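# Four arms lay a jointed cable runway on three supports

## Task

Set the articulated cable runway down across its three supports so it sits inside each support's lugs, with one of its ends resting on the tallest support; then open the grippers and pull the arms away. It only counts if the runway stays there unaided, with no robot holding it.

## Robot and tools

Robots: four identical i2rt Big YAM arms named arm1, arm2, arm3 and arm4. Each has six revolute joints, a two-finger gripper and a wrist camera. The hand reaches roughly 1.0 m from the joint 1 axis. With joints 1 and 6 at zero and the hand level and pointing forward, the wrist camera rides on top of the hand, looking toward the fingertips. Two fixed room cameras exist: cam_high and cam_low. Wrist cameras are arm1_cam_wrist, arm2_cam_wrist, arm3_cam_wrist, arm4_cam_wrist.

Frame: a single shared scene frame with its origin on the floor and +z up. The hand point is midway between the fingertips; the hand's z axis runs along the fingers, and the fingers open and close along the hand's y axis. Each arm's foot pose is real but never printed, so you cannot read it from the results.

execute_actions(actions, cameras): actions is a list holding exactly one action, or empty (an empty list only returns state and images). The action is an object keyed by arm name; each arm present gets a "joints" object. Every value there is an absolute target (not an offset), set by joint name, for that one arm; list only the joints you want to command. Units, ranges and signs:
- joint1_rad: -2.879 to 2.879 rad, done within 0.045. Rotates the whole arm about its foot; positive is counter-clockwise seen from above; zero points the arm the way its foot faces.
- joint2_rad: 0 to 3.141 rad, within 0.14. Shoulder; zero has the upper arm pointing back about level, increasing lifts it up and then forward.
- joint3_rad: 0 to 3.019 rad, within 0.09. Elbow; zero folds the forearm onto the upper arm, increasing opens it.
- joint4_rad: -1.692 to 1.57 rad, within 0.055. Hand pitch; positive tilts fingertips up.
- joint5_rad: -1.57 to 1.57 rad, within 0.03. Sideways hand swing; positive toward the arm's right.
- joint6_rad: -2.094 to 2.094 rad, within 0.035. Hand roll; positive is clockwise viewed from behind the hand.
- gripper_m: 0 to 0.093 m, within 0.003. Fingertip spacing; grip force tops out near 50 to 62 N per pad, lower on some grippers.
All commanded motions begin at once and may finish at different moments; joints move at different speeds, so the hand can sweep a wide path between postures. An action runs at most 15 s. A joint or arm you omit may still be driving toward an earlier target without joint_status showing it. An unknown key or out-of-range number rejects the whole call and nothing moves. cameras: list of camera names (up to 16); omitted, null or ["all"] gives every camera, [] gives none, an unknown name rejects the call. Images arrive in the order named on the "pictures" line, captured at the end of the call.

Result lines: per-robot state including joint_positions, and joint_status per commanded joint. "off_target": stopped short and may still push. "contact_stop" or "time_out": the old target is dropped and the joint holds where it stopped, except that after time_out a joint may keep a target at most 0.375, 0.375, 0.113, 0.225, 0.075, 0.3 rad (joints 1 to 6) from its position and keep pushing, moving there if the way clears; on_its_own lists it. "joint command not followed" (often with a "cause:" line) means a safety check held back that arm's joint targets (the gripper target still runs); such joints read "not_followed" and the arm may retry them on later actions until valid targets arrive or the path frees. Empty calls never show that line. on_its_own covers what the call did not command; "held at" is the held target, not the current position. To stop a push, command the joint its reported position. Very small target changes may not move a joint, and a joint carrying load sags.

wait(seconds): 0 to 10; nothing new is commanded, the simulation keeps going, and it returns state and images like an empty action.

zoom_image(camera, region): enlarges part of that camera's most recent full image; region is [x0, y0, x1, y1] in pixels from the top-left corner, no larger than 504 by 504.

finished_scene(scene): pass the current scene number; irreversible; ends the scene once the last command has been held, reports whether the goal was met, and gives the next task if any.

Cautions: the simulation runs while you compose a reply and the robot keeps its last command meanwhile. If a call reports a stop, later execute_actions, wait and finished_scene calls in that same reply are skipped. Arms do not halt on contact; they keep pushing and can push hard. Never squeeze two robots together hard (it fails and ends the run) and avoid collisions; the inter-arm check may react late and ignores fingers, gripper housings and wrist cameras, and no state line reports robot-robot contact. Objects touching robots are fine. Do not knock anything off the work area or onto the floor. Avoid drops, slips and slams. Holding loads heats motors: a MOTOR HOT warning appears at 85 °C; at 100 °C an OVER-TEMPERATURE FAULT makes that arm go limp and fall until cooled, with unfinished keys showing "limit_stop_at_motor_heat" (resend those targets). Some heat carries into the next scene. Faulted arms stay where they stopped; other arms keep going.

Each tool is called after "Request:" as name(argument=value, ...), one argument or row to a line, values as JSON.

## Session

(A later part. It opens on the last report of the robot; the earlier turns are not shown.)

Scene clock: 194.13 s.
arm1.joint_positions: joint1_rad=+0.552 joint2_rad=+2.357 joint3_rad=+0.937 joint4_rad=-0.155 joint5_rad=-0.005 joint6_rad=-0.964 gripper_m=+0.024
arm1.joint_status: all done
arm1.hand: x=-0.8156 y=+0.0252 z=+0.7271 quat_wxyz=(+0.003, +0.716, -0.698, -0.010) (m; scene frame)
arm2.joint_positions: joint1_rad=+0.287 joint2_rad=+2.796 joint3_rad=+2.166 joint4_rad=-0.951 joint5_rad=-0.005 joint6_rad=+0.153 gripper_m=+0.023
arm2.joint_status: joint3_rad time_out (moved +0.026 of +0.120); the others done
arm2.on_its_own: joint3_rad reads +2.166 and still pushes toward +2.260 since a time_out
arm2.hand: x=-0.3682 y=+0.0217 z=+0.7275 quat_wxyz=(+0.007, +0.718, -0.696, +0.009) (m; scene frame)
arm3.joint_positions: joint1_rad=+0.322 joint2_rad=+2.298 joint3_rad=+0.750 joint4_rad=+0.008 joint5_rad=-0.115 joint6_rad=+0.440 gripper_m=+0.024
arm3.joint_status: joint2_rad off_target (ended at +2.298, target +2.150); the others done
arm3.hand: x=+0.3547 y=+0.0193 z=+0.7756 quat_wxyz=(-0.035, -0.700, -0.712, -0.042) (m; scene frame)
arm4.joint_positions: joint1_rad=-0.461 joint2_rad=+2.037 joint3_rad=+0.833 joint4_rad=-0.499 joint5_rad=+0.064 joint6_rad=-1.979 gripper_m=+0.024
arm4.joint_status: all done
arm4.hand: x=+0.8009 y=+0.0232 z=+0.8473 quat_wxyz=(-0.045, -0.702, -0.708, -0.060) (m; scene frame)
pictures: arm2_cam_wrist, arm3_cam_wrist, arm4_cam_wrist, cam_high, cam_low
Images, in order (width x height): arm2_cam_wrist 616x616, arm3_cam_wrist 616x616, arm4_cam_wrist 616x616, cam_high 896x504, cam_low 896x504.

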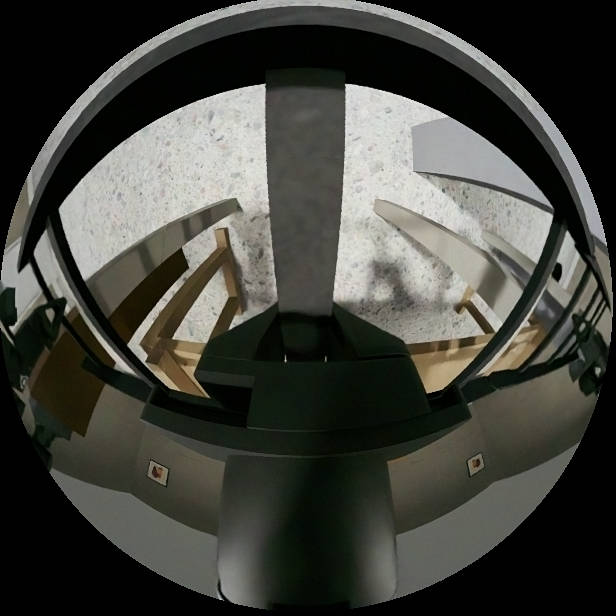

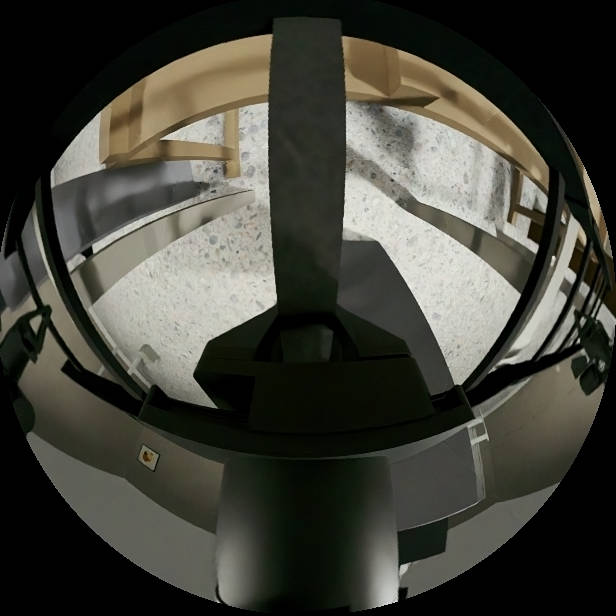

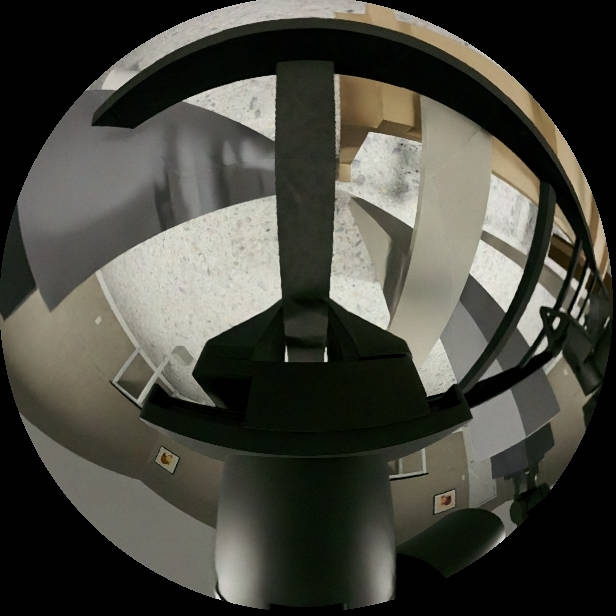

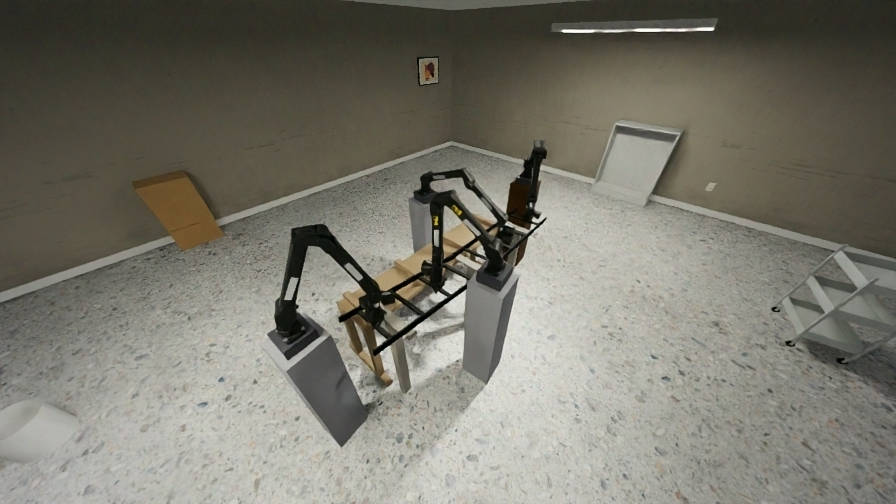

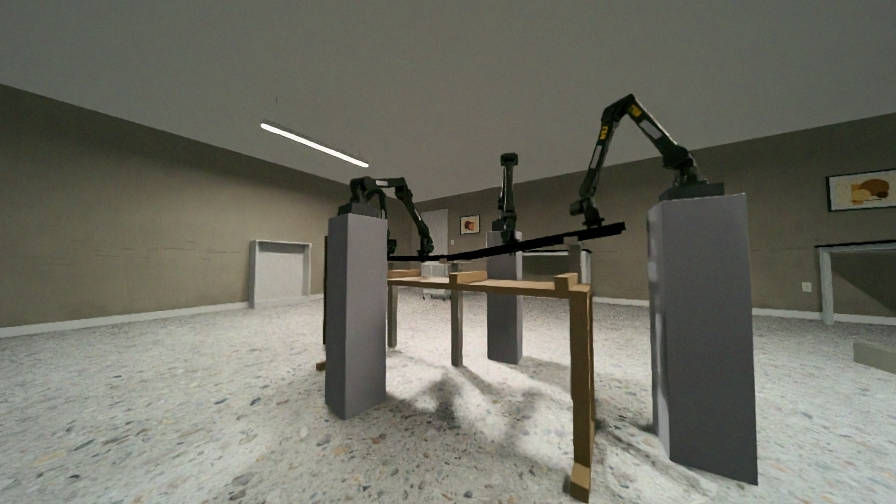

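Request:
execute_actions(
  actions=[
    {"arm1":{"joints":{"joint1_rad":0.53,"joint2_rad":2.355,"joint3_rad":0.97,"joint4_rad":-0.125}},"arm2":{"joints":{"joint2_rad":2.77,"joint3_rad":2.275,"joint4_rad":-0.93}},"arm3":{"joints":{"joint1_rad":0.32,"joint2_rad":2.205,"joint3_rad":0.80,"joint4_rad":0.065}},"arm4":{"joints":{"joint1_rad":-0.45,"joint2_rad":2.09,"joint3_rad":0.89,"joint4_rad":-0.43}}},
  ],
  cameras=["cam_high","cam_low"],
)

Request:
zoom_image(
  camera="cam_high",
  region=[360, 290, 440, 360],
)

Request:
zoom_image(
  camera="cam_low",
  region=[420, 220, 620, 280],
)

Request:
zoom_image(
  camera="cam_high",
  region=[480, 195, 560, 255],
)

Scene clock: 200.00 s.
arm1.joint_positions: joint1_rad=+0.552 joint2_rad=+2.388 joint3_rad=+0.951 joint4_rad=-0.138 joint5_rad=+0.001 joint6_rad=-0.961 gripper_m=+0.024
arm1.joint_status: all done
arm1.hand: x=-0.8148 y=+0.0244 z=+0.7163 quat_wxyz=(+0.004, +0.715, -0.699, -0.007) (m; scene frame)
arm2.joint_positions: joint1_rad=+0.287 joint2_rad=+2.821 joint3_rad=+2.182 joint4_rad=-0.947 joint5_rad=-0.007 joint6_rad=+0.154 gripper_m=+0.023
arm2.joint_status: joint3_rad time_out (moved +0.016 of +0.109); the others done
arm2.on_its_own: joint3_rad reads +2.182 and still pushes toward +2.275 since a time_out
arm2.hand: x=-0.3684 y=+0.0200 z=+0.7156 quat_wxyz=(+0.010, +0.718, -0.696, +0.010) (m; scene frame)
arm3.joint_positions: joint1_rad=+0.322 joint2_rad=+2.339 joint3_rad=+0.765 joint4_rad=+0.044 joint5_rad=-0.111 joint6_rad=+0.440 gripper_m=+0.024
arm3.joint_status: all done
arm3.hand: x=+0.3551 y=+0.0166 z=+0.7630 quat_wxyz=(-0.040, -0.700, -0.712, -0.038) (m; scene frame)
arm4.joint_positions: joint1_rad=-0.461 joint2_rad=+2.075 joint3_rad=+0.840 joint4_rad=-0.473 joint5_rad=+0.058 joint6_rad=-1.981 gripper_m=+0.024
arm4.joint_status: all done
arm4.hand: x=+0.8013 y=+0.0221 z=+0.8345 quat_wxyz=(-0.048, -0.701, -0.709, -0.058) (m; scene frame)
pictures: cam_high, cam_low
Images, in order (width x height): cam_high 896x504, cam_low 896x504.

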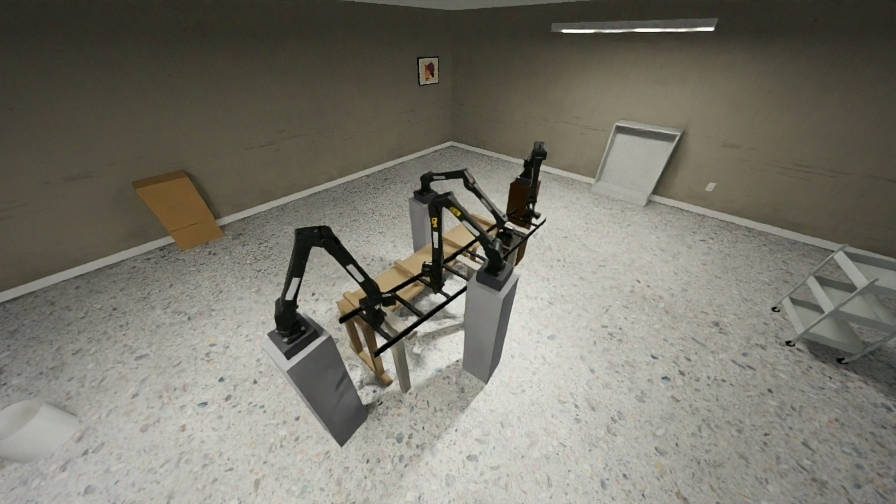

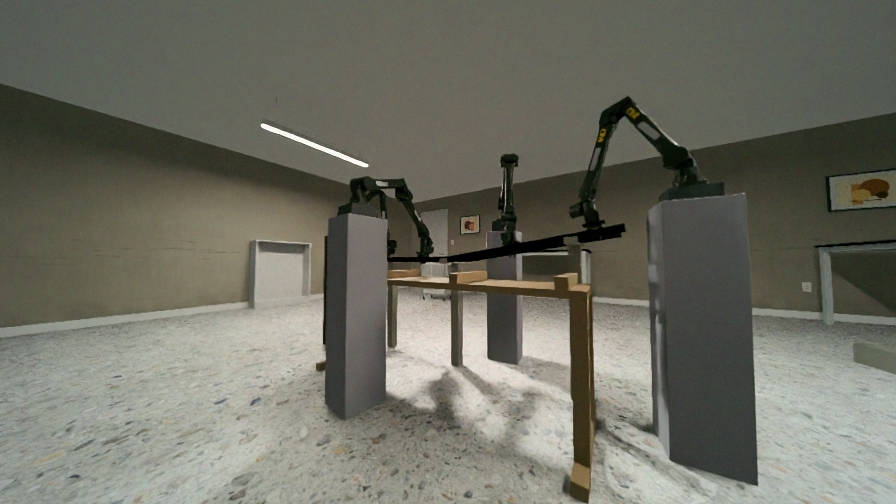

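Region (360, 290, 440, 360) of cam_high's 896x504 image, scaled by 6.300, with more detail than that image has; it fills the top 441 rows of this view, and the rest is white.

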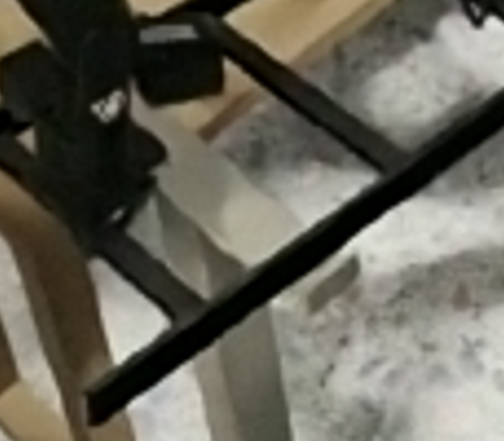

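Region (420, 220, 620, 280) of cam_low's 896x504 image, scaled by 2.520, with more detail than that image has; it fills the top 151 rows of this view, and the rest is white.

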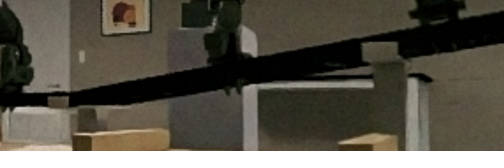

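Region (480, 195, 560, 255) of cam_high's 896x504 image, scaled by 6.300, with more detail than that image has; it fills the top 378 rows of this view, and the rest is white.

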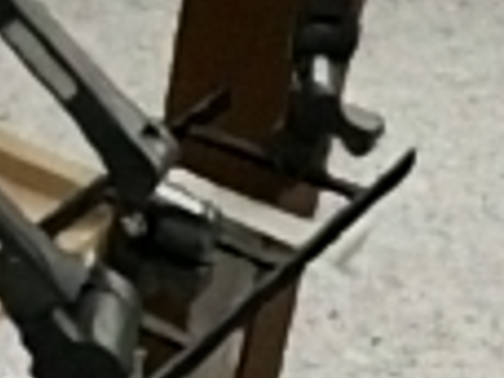

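Request:
execute_actions(
  actions=[
    {"arm1":{"joints":{"joint2_rad":2.385,"joint3_rad":0.97,"joint4_rad":-0.12}},"arm2":{"joints":{"joint2_rad":2.81,"joint3_rad":2.25,"joint4_rad":-0.93}},"arm3":{"joints":{"joint2_rad":2.28,"joint3_rad":0.79,"joint4_rad":0.07}},"arm4":{"joints":{"joint2_rad":2.105,"joint3_rad":0.875,"joint4_rad":-0.44}}},
  ],
)

Scene clock: 203.77 s.
arm1.joint_positions: joint1_rad=+0.552 joint2_rad=+2.396 joint3_rad=+0.955 joint4_rad=-0.137 joint5_rad=+0.003 joint6_rad=-0.960 gripper_m=+0.024
arm1.joint_status: all done
arm1.hand: x=-0.8150 y=+0.0239 z=+0.7134 quat_wxyz=(+0.005, +0.714, -0.700, -0.006) (m; scene frame)
arm2.joint_positions: joint1_rad=+0.287 joint2_rad=+2.827 joint3_rad=+2.182 joint4_rad=-0.947 joint5_rad=-0.008 joint6_rad=+0.154 gripper_m=+0.023
arm2.joint_status: all done
arm2.hand: x=-0.3681 y=+0.0178 z=+0.7117 quat_wxyz=(+0.011, +0.717, -0.696, +0.012) (m; scene frame)
arm3.joint_positions: joint1_rad=+0.322 joint2_rad=+2.350 joint3_rad=+0.766 joint4_rad=+0.059 joint5_rad=-0.110 joint6_rad=+0.440 gripper_m=+0.024
arm3.joint_status: all done
arm3.hand: x=+0.3548 y=+0.0170 z=+0.7596 quat_wxyz=(-0.042, -0.700, -0.712, -0.037) (m; scene frame)
arm4.joint_positions: joint1_rad=-0.461 joint2_rad=+2.082 joint3_rad=+0.841 joint4_rad=-0.470 joint5_rad=+0.058 joint6_rad=-1.983 gripper_m=+0.024
arm4.joint_status: all done
arm4.hand: x=+0.8019 y=+0.0219 z=+0.8322 quat_wxyz=(-0.049, -0.701, -0.709, -0.058) (m; scene frame)
pictures: arm1_cam_wrist, arm2_cam_wrist, arm3_cam_wrist, arm4_cam_wrist, cam_high, cam_low
Images, in order (width x height): arm1_cam_wrist 616x616, arm2_cam_wrist 616x616, arm3_cam_wrist 616x616, arm4_cam_wrist 616x616, cam_high 896x504, cam_low 896x504.

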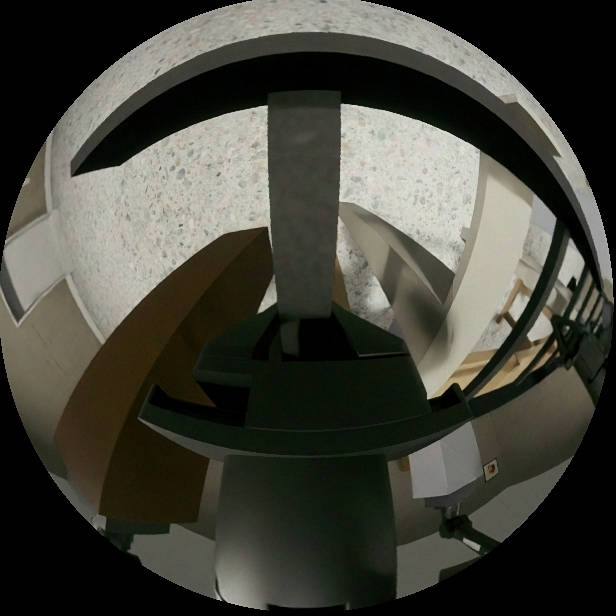

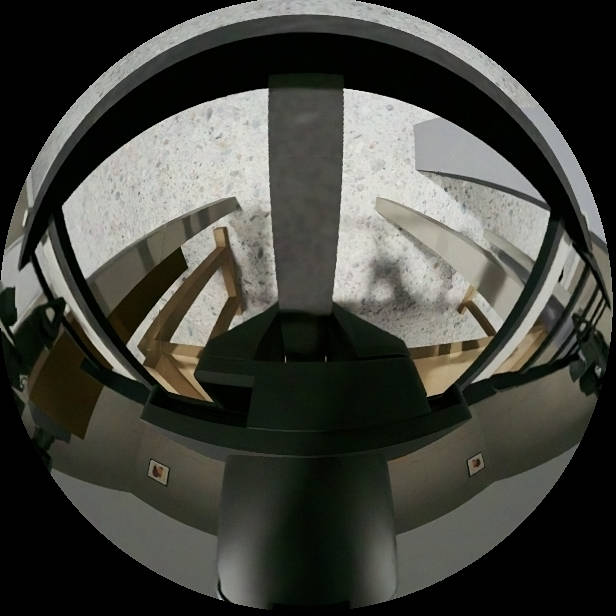

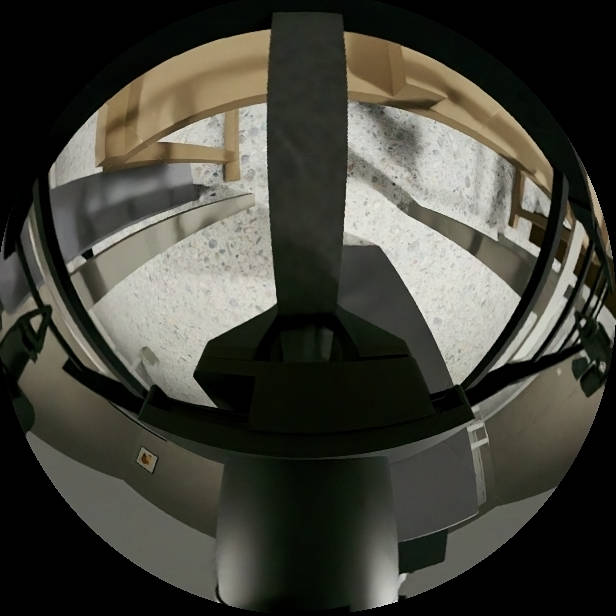

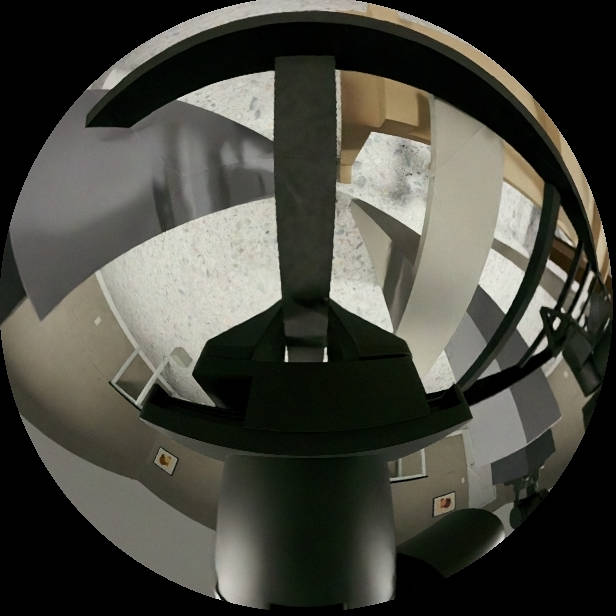

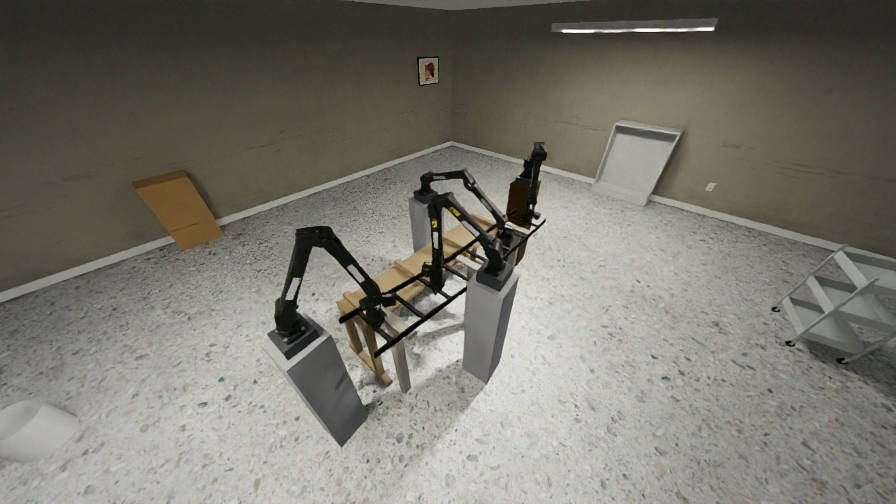

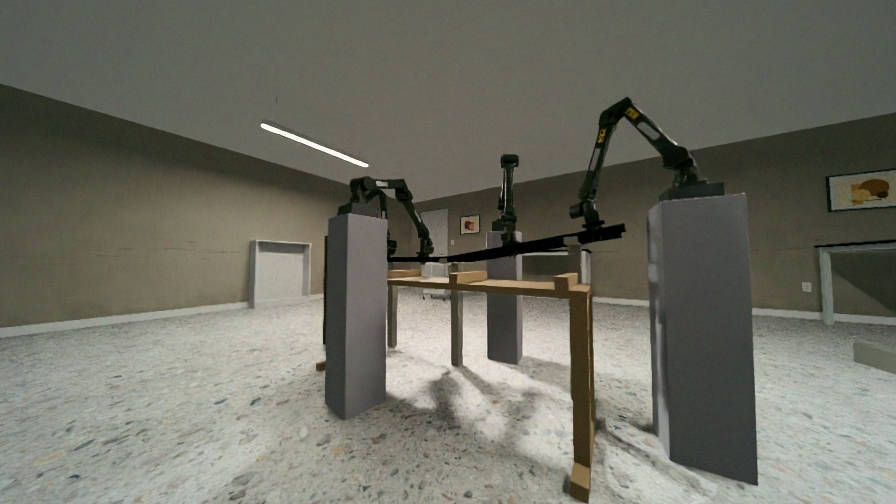

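Request:
execute_actions(
  actions=[
    {"arm1":{"joints":{"joint1_rad":0.55,"joint2_rad":2.39,"joint3_rad":0.96,"joint4_rad":-0.135}},"arm2":{"joints":{"joint1_rad":0.285,"joint2_rad":2.825,"joint3_rad":2.21,"joint4_rad":-0.945}},"arm3":{"joints":{"joint2_rad":2.345,"joint3_rad":0.775,"joint4_rad":0.06,"joint5_rad":-0.112}},"arm4":{"joints":{"joint1_rad":-0.46,"joint2_rad":2.085,"joint3_rad":0.85,"joint4_rad":-0.468,"joint5_rad":0.058}}},
  ],
  cameras=[],
)

Request:
execute_actions(
  actions=[
    {"arm1":{"joints":{"gripper_m":0.05}},"arm2":{"joints":{"gripper_m":0.05}},"arm3":{"joints":{"gripper_m":0.05}},"arm4":{"joints":{"gripper_m":0.05}}},
  ],
)

Scene clock: 208.67 s.
arm1.joint_positions: joint1_rad=+0.552 joint2_rad=+2.396 joint3_rad=+0.955 joint4_rad=-0.137 joint5_rad=+0.003 joint6_rad=-0.960 gripper_m=+0.024
arm1.joint_status: all done
arm1.hand: x=-0.8151 y=+0.0240 z=+0.7134 quat_wxyz=(+0.005, +0.714, -0.700, -0.006) (m; scene frame)
arm2.joint_positions: joint1_rad=+0.287 joint2_rad=+2.827 joint3_rad=+2.182 joint4_rad=-0.947 joint5_rad=-0.008 joint6_rad=+0.154 gripper_m=+0.023
arm2.joint_status: all done
arm2.hand: x=-0.3683 y=+0.0175 z=+0.7112 quat_wxyz=(+0.012, +0.718, -0.696, +0.012) (m; scene frame)
arm3.joint_positions: joint1_rad=+0.322 joint2_rad=+2.353 joint3_rad=+0.766 joint4_rad=+0.059 joint5_rad=-0.110 joint6_rad=+0.440 gripper_m=+0.024
arm3.joint_status: all done
arm3.hand: x=+0.3542 y=+0.0179 z=+0.7587 quat_wxyz=(-0.040, -0.700, -0.712, -0.037) (m; scene frame)
arm4.joint_positions: joint1_rad=-0.461 joint2_rad=+2.082 joint3_rad=+0.841 joint4_rad=-0.470 joint5_rad=+0.060 joint6_rad=-1.983 gripper_m=+0.024
arm4.joint_status: all done
arm4.hand: x=+0.8020 y=+0.0222 z=+0.8322 quat_wxyz=(-0.049, -0.701, -0.709, -0.059) (m; scene frame)
pictures: none
No camera images: the call's "cameras" was empty. Leave "cameras" out to get every camera's image.

Scene clock: 209.47 s.
arm1.joint_positions: joint1_rad=+0.552 joint2_rad=+2.396 joint3_rad=+0.955 joint4_rad=-0.137 joint5_rad=+0.003 joint6_rad=-0.960 gripper_m=+0.050
arm1.joint_status: all done
arm1.hand: x=-0.8151 y=+0.0240 z=+0.7134 quat_wxyz=(+0.005, +0.715, -0.700, -0.006) (m; scene frame)
arm2.joint_positions: joint1_rad=+0.287 joint2_rad=+2.827 joint3_rad=+2.183 joint4_rad=-0.947 joint5_rad=-0.002 joint6_rad=+0.154 gripper_m=+0.050
arm2.joint_status: all done
arm2.hand: x=-0.3671 y=+0.0184 z=+0.7119 quat_wxyz=(+0.009, +0.718, -0.696, +0.013) (m; scene frame)
arm3.joint_positions: joint1_rad=+0.322 joint2_rad=+2.353 joint3_rad=+0.768 joint4_rad=+0.059 joint5_rad=-0.110 joint6_rad=+0.440 gripper_m=+0.050
arm3.joint_status: all done
arm3.hand: x=+0.3551 y=+0.0163 z=+0.7589 quat_wxyz=(-0.042, -0.700, -0.712, -0.037) (m; scene frame)
arm4.joint_positions: joint1_rad=-0.461 joint2_rad=+2.082 joint3_rad=+0.842 joint4_rad=-0.470 joint5_rad=+0.060 joint6_rad=-1.983 gripper_m=+0.050
arm4.joint_status: all done
arm4.hand: x=+0.8016 y=+0.0223 z=+0.8323 quat_wxyz=(-0.049, -0.701, -0.709, -0.059) (m; scene frame)
pictures: arm1_cam_wrist, arm2_cam_wrist, arm3_cam_wrist, arm4_cam_wrist, cam_high, cam_low
Images, in order (width x height): arm1_cam_wrist 616x616, arm2_cam_wrist 616x616, arm3_cam_wrist 616x616, arm4_cam_wrist 616x616, cam_high 896x504, cam_low 896x504.

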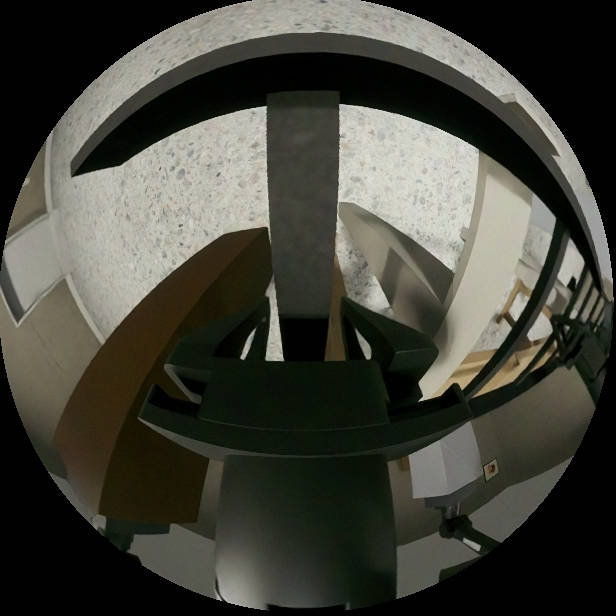

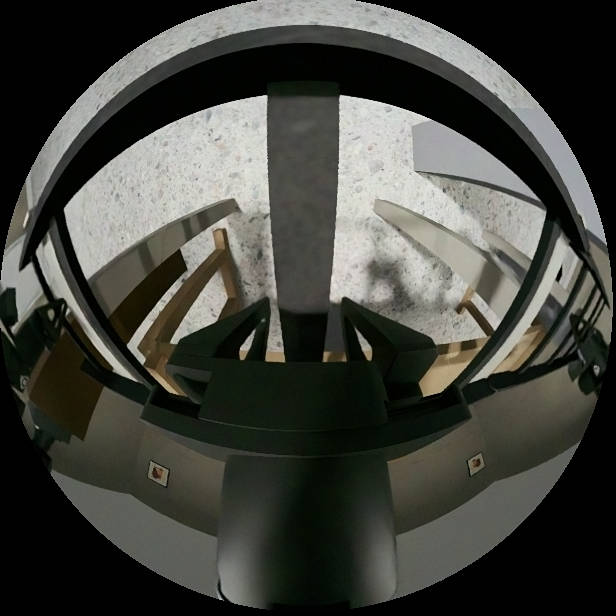

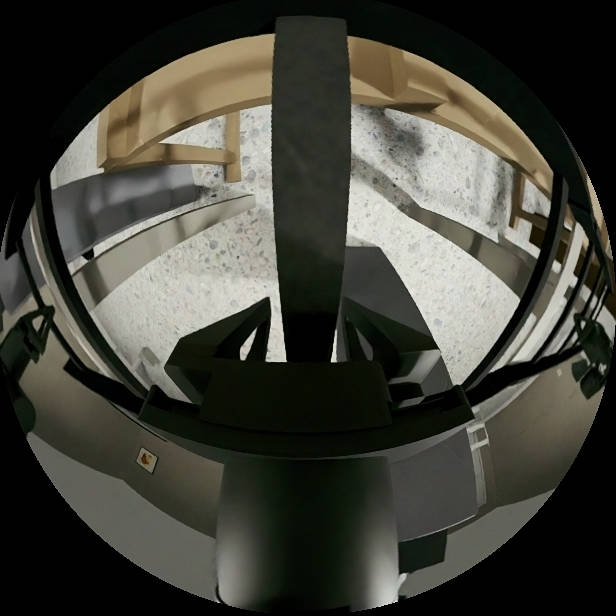

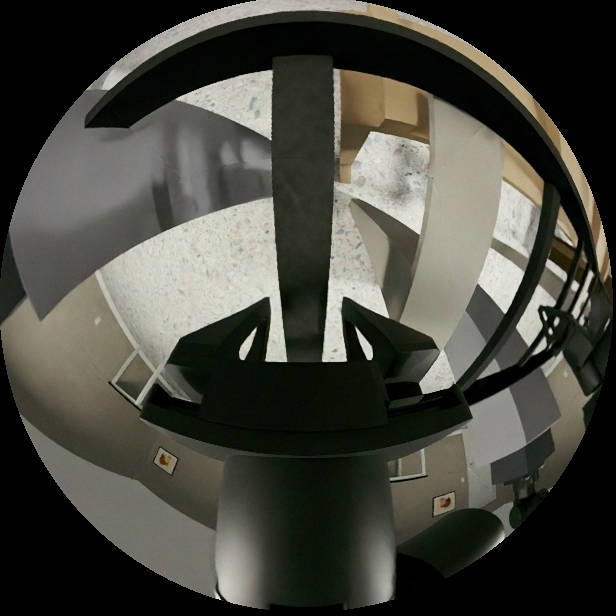

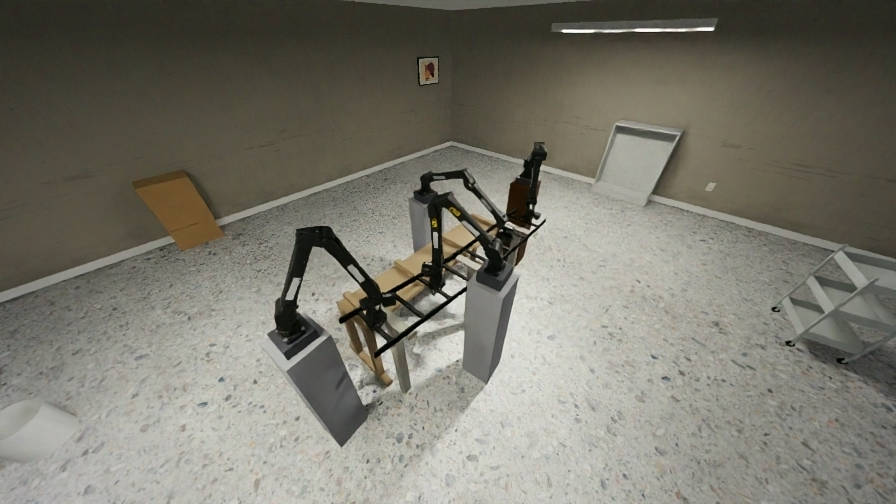

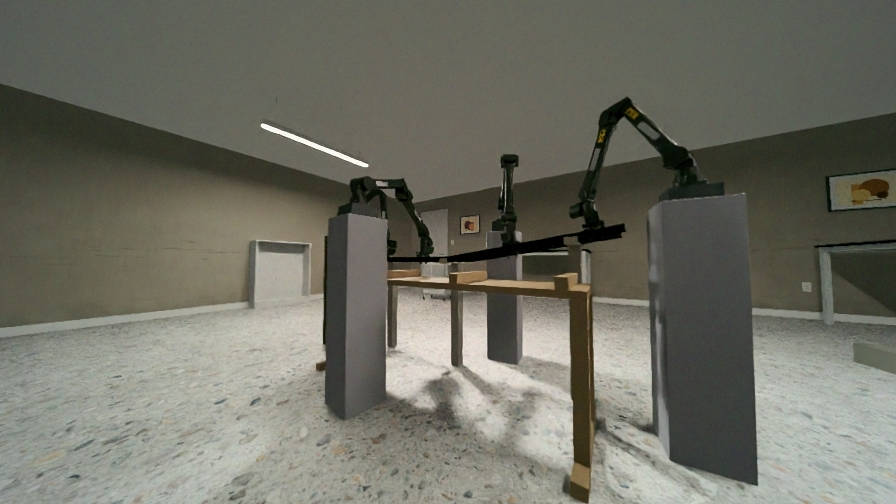

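Request:
execute_actions(
  actions=[
    {"arm1":{"joints":{"joint2_rad":2.26,"joint3_rad":0.915,"joint4_rad":-0.215,"gripper_m":0.065}},"arm2":{"joints":{"joint2_rad":2.73,"joint4_rad":-1.02,"gripper_m":0.065}},"arm3":{"joints":{"joint2_rad":2.19,"joint3_rad":0.735,"joint4_rad":-0.085,"gripper_m":0.065}},"arm4":{"joints":{"joint2_rad":1.93,"joint3_rad":0.82,"joint4_rad":-0.585,"gripper_m":0.065}}},
  ],
  cameras=["cam_low"],
)

Request:
execute_actions(
  actions=[
    {"arm1":{"joints":{"joint2_rad":1.5,"joint3_rad":0.8,"joint4_rad":-0.7}},"arm2":{"joints":{"joint2_rad":1.7,"joint3_rad":1.7,"joint4_rad":-1.3}},"arm3":{"joints":{"joint2_rad":1.4,"joint3_rad":0.7,"joint4_rad":-0.6}},"arm4":{"joints":{"joint2_rad":1.3,"joint3_rad":0.8,"joint4_rad":-0.9}}},
  ],
)

Scene clock: 216.67 s.
arm1.joint_positions: joint1_rad=+0.552 joint2_rad=+2.263 joint3_rad=+0.912 joint4_rad=-0.207 joint5_rad=+0.003 joint6_rad=-0.960 gripper_m=+0.065
arm1.joint_status: all done
arm1.hand: x=-0.8078 y=+0.0286 z=+0.7604 quat_wxyz=(-0.005, +0.715, -0.700, -0.004) (m; scene frame)
arm2.joint_positions: joint1_rad=+0.287 joint2_rad=+2.731 joint3_rad=+2.183 joint4_rad=-1.009 joint5_rad=-0.002 joint6_rad=+0.154 gripper_m=+0.065
arm2.joint_status: all done
arm2.hand: x=-0.3715 y=+0.0409 z=+0.7781 quat_wxyz=(-0.001, +0.718, -0.696, -0.001) (m; scene frame)
arm3.joint_positions: joint1_rad=+0.322 joint2_rad=+2.183 joint3_rad=+0.734 joint4_rad=-0.074 joint5_rad=-0.110 joint6_rad=+0.440 gripper_m=+0.065
arm3.joint_status: all done
arm3.hand: x=+0.3601 y=+0.0077 z=+0.8119 quat_wxyz=(-0.043, -0.700, -0.712, -0.037) (m; scene frame)
arm4.joint_positions: joint1_rad=-0.461 joint2_rad=+1.913 joint3_rad=+0.816 joint4_rad=-0.570 joint5_rad=+0.060 joint6_rad=-1.983 gripper_m=+0.065
arm4.joint_status: all done
arm4.hand: x=+0.7954 y=+0.0241 z=+0.8890 quat_wxyz=(-0.029, -0.702, -0.710, -0.052) (m; scene frame)
pictures: cam_low
Images, in order (width x height): cam_low 896x504.

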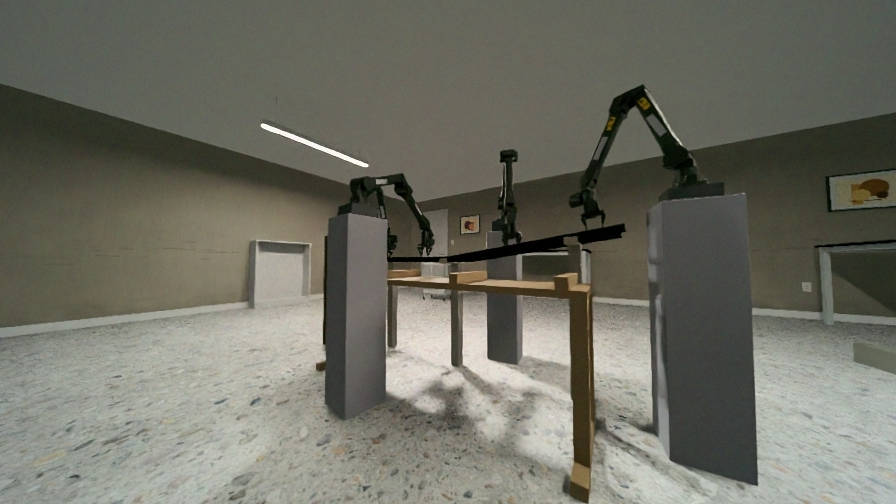

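Scene clock: 218.43 s.
arm1.joint_positions: joint1_rad=+0.552 joint2_rad=+1.507 joint3_rad=+0.793 joint4_rad=-0.690 joint5_rad=+0.003 joint6_rad=-0.960 gripper_m=+0.065
arm1.joint_status: all done
arm1.hand: x=-0.8104 y=+0.0224 z=+1.0207 quat_wxyz=(-0.081, +0.712, -0.698, +0.008) (m; scene frame)
arm2.joint_positions: joint1_rad=+0.287 joint2_rad=+1.682 joint3_rad=+1.703 joint4_rad=-1.287 joint5_rad=-0.002 joint6_rad=+0.154 gripper_m=+0.065
arm2.joint_status: all done
arm2.hand: x=-0.3489 y=-0.0898 z=+1.2784 quat_wxyz=(-0.085, +0.710, -0.689, -0.119) (m; scene frame)
arm3.joint_positions: joint1_rad=+0.322 joint2_rad=+1.401 joint3_rad=+0.697 joint4_rad=-0.589 joint5_rad=-0.110 joint6_rad=+0.440 gripper_m=+0.065
arm3.joint_status: all done
arm3.hand: x=+0.3750 y=-0.0155 z=+1.0669 quat_wxyz=(-0.151, -0.688, -0.710, +0.002) (m; scene frame)
arm4.joint_positions: joint1_rad=-0.461 joint2_rad=+1.291 joint3_rad=+0.796 joint4_rad=-0.885 joint5_rad=+0.060 joint6_rad=-1.983 gripper_m=+0.065
arm4.joint_status: all done
arm4.hand: x=+0.7932 y=+0.0217 z=+1.0998 quat_wxyz=(+0.104, -0.702, -0.705, +0.002) (m; scene frame)
pictures: arm1_cam_wrist, arm2_cam_wrist, arm3_cam_wrist, arm4_cam_wrist, cam_high, cam_low
Images, in order (width x height): arm1_cam_wrist 616x616, arm2_cam_wrist 616x616, arm3_cam_wrist 616x616, arm4_cam_wrist 616x616, cam_high 896x504, cam_low 896x504.

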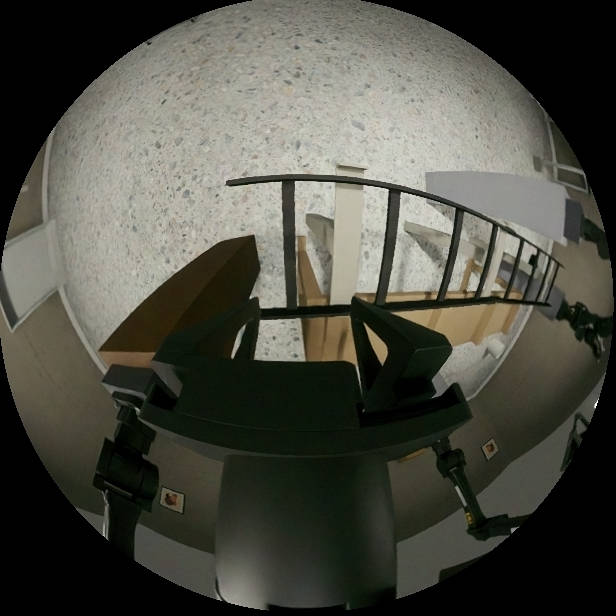

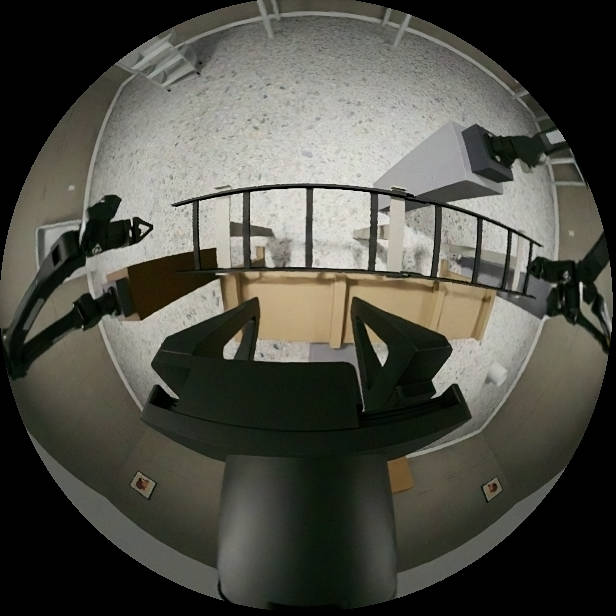

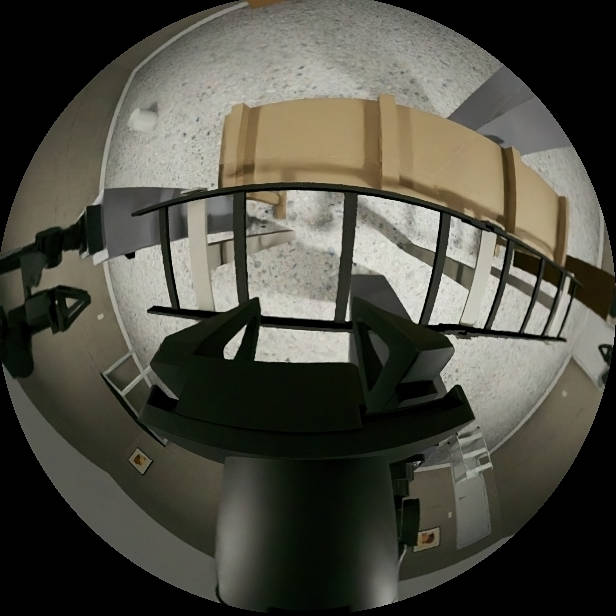

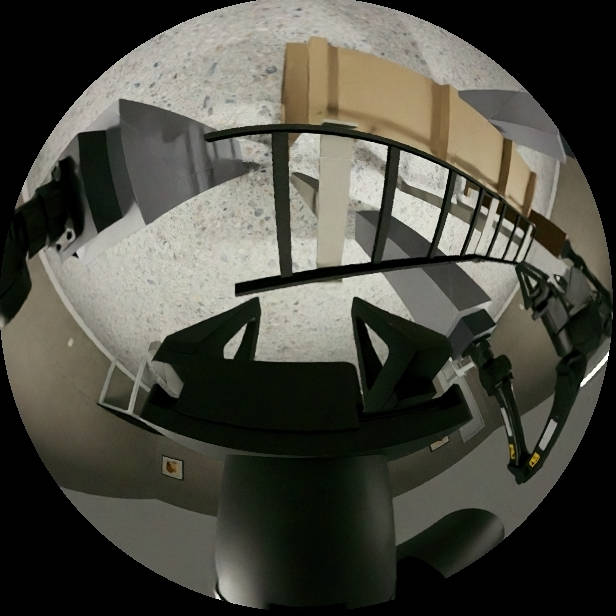

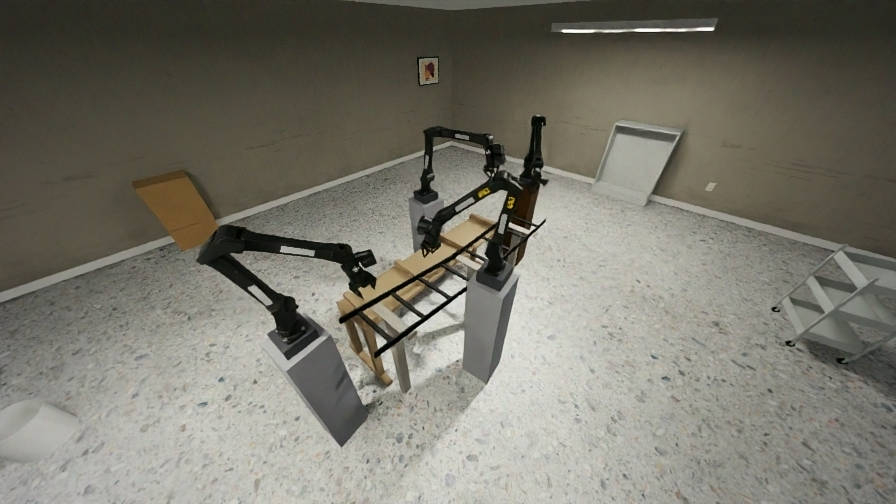

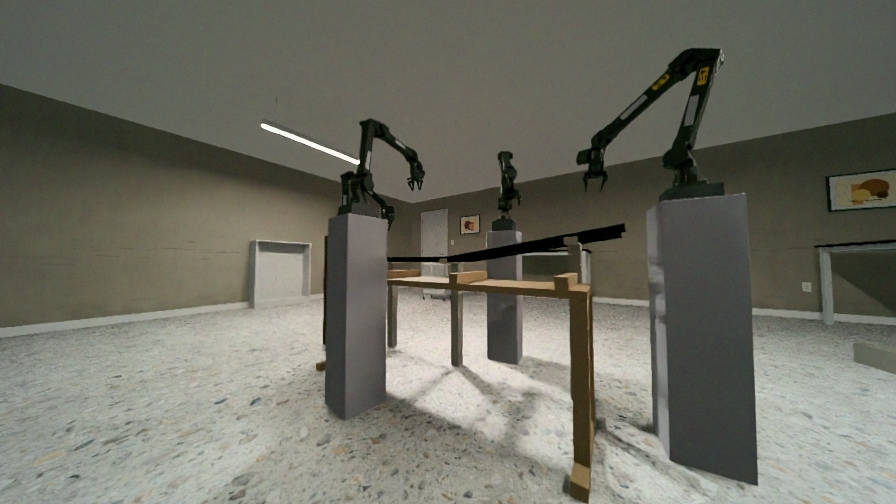

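Request:
zoom_image(
  camera="cam_high",
  region=[330, 200, 560, 370],
)

Request:
zoom_image(
  camera="arm2_cam_wrist",
  region=[160, 160, 460, 310],
)

Request:
zoom_image(
  camera="arm3_cam_wrist",
  region=[130, 170, 290, 330],
)

Request:
zoom_image(
  camera="cam_low",
  region=[380, 220, 640, 290],
)

Region (330, 200, 560, 370) of cam_high's 896x504 image, scaled by 2.191, with more detail than that image has; it fills the top 373 rows of this view, and the rest is white.

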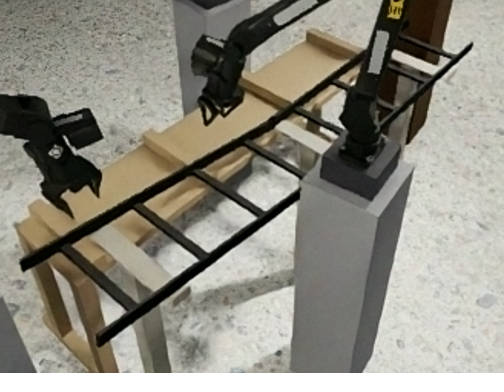

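Region (160, 160, 460, 310) of arm2_cam_wrist's 616x616 image, scaled by 1.680, with more detail than that image has.

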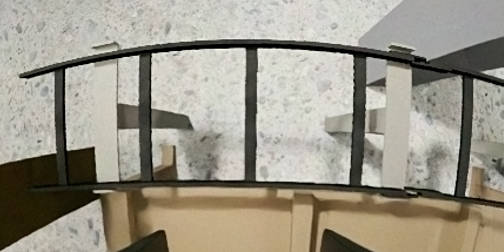

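Region (130, 170, 290, 330) of arm3_cam_wrist's 616x616 image, scaled by 3.150, with more detail than that image has.

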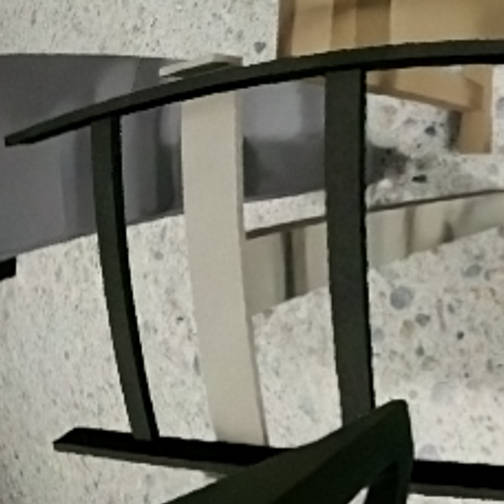

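Region (380, 220, 640, 290) of cam_low's 896x504 image, scaled by 1.938, with more detail than that image has; it fills the top 136 rows of this view, and the rest is white.

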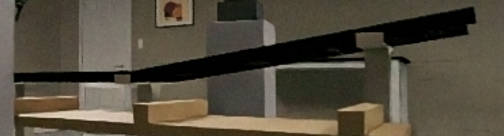

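Request:
finished_scene(
  scene=2,
)

The scene is finished: the task was done.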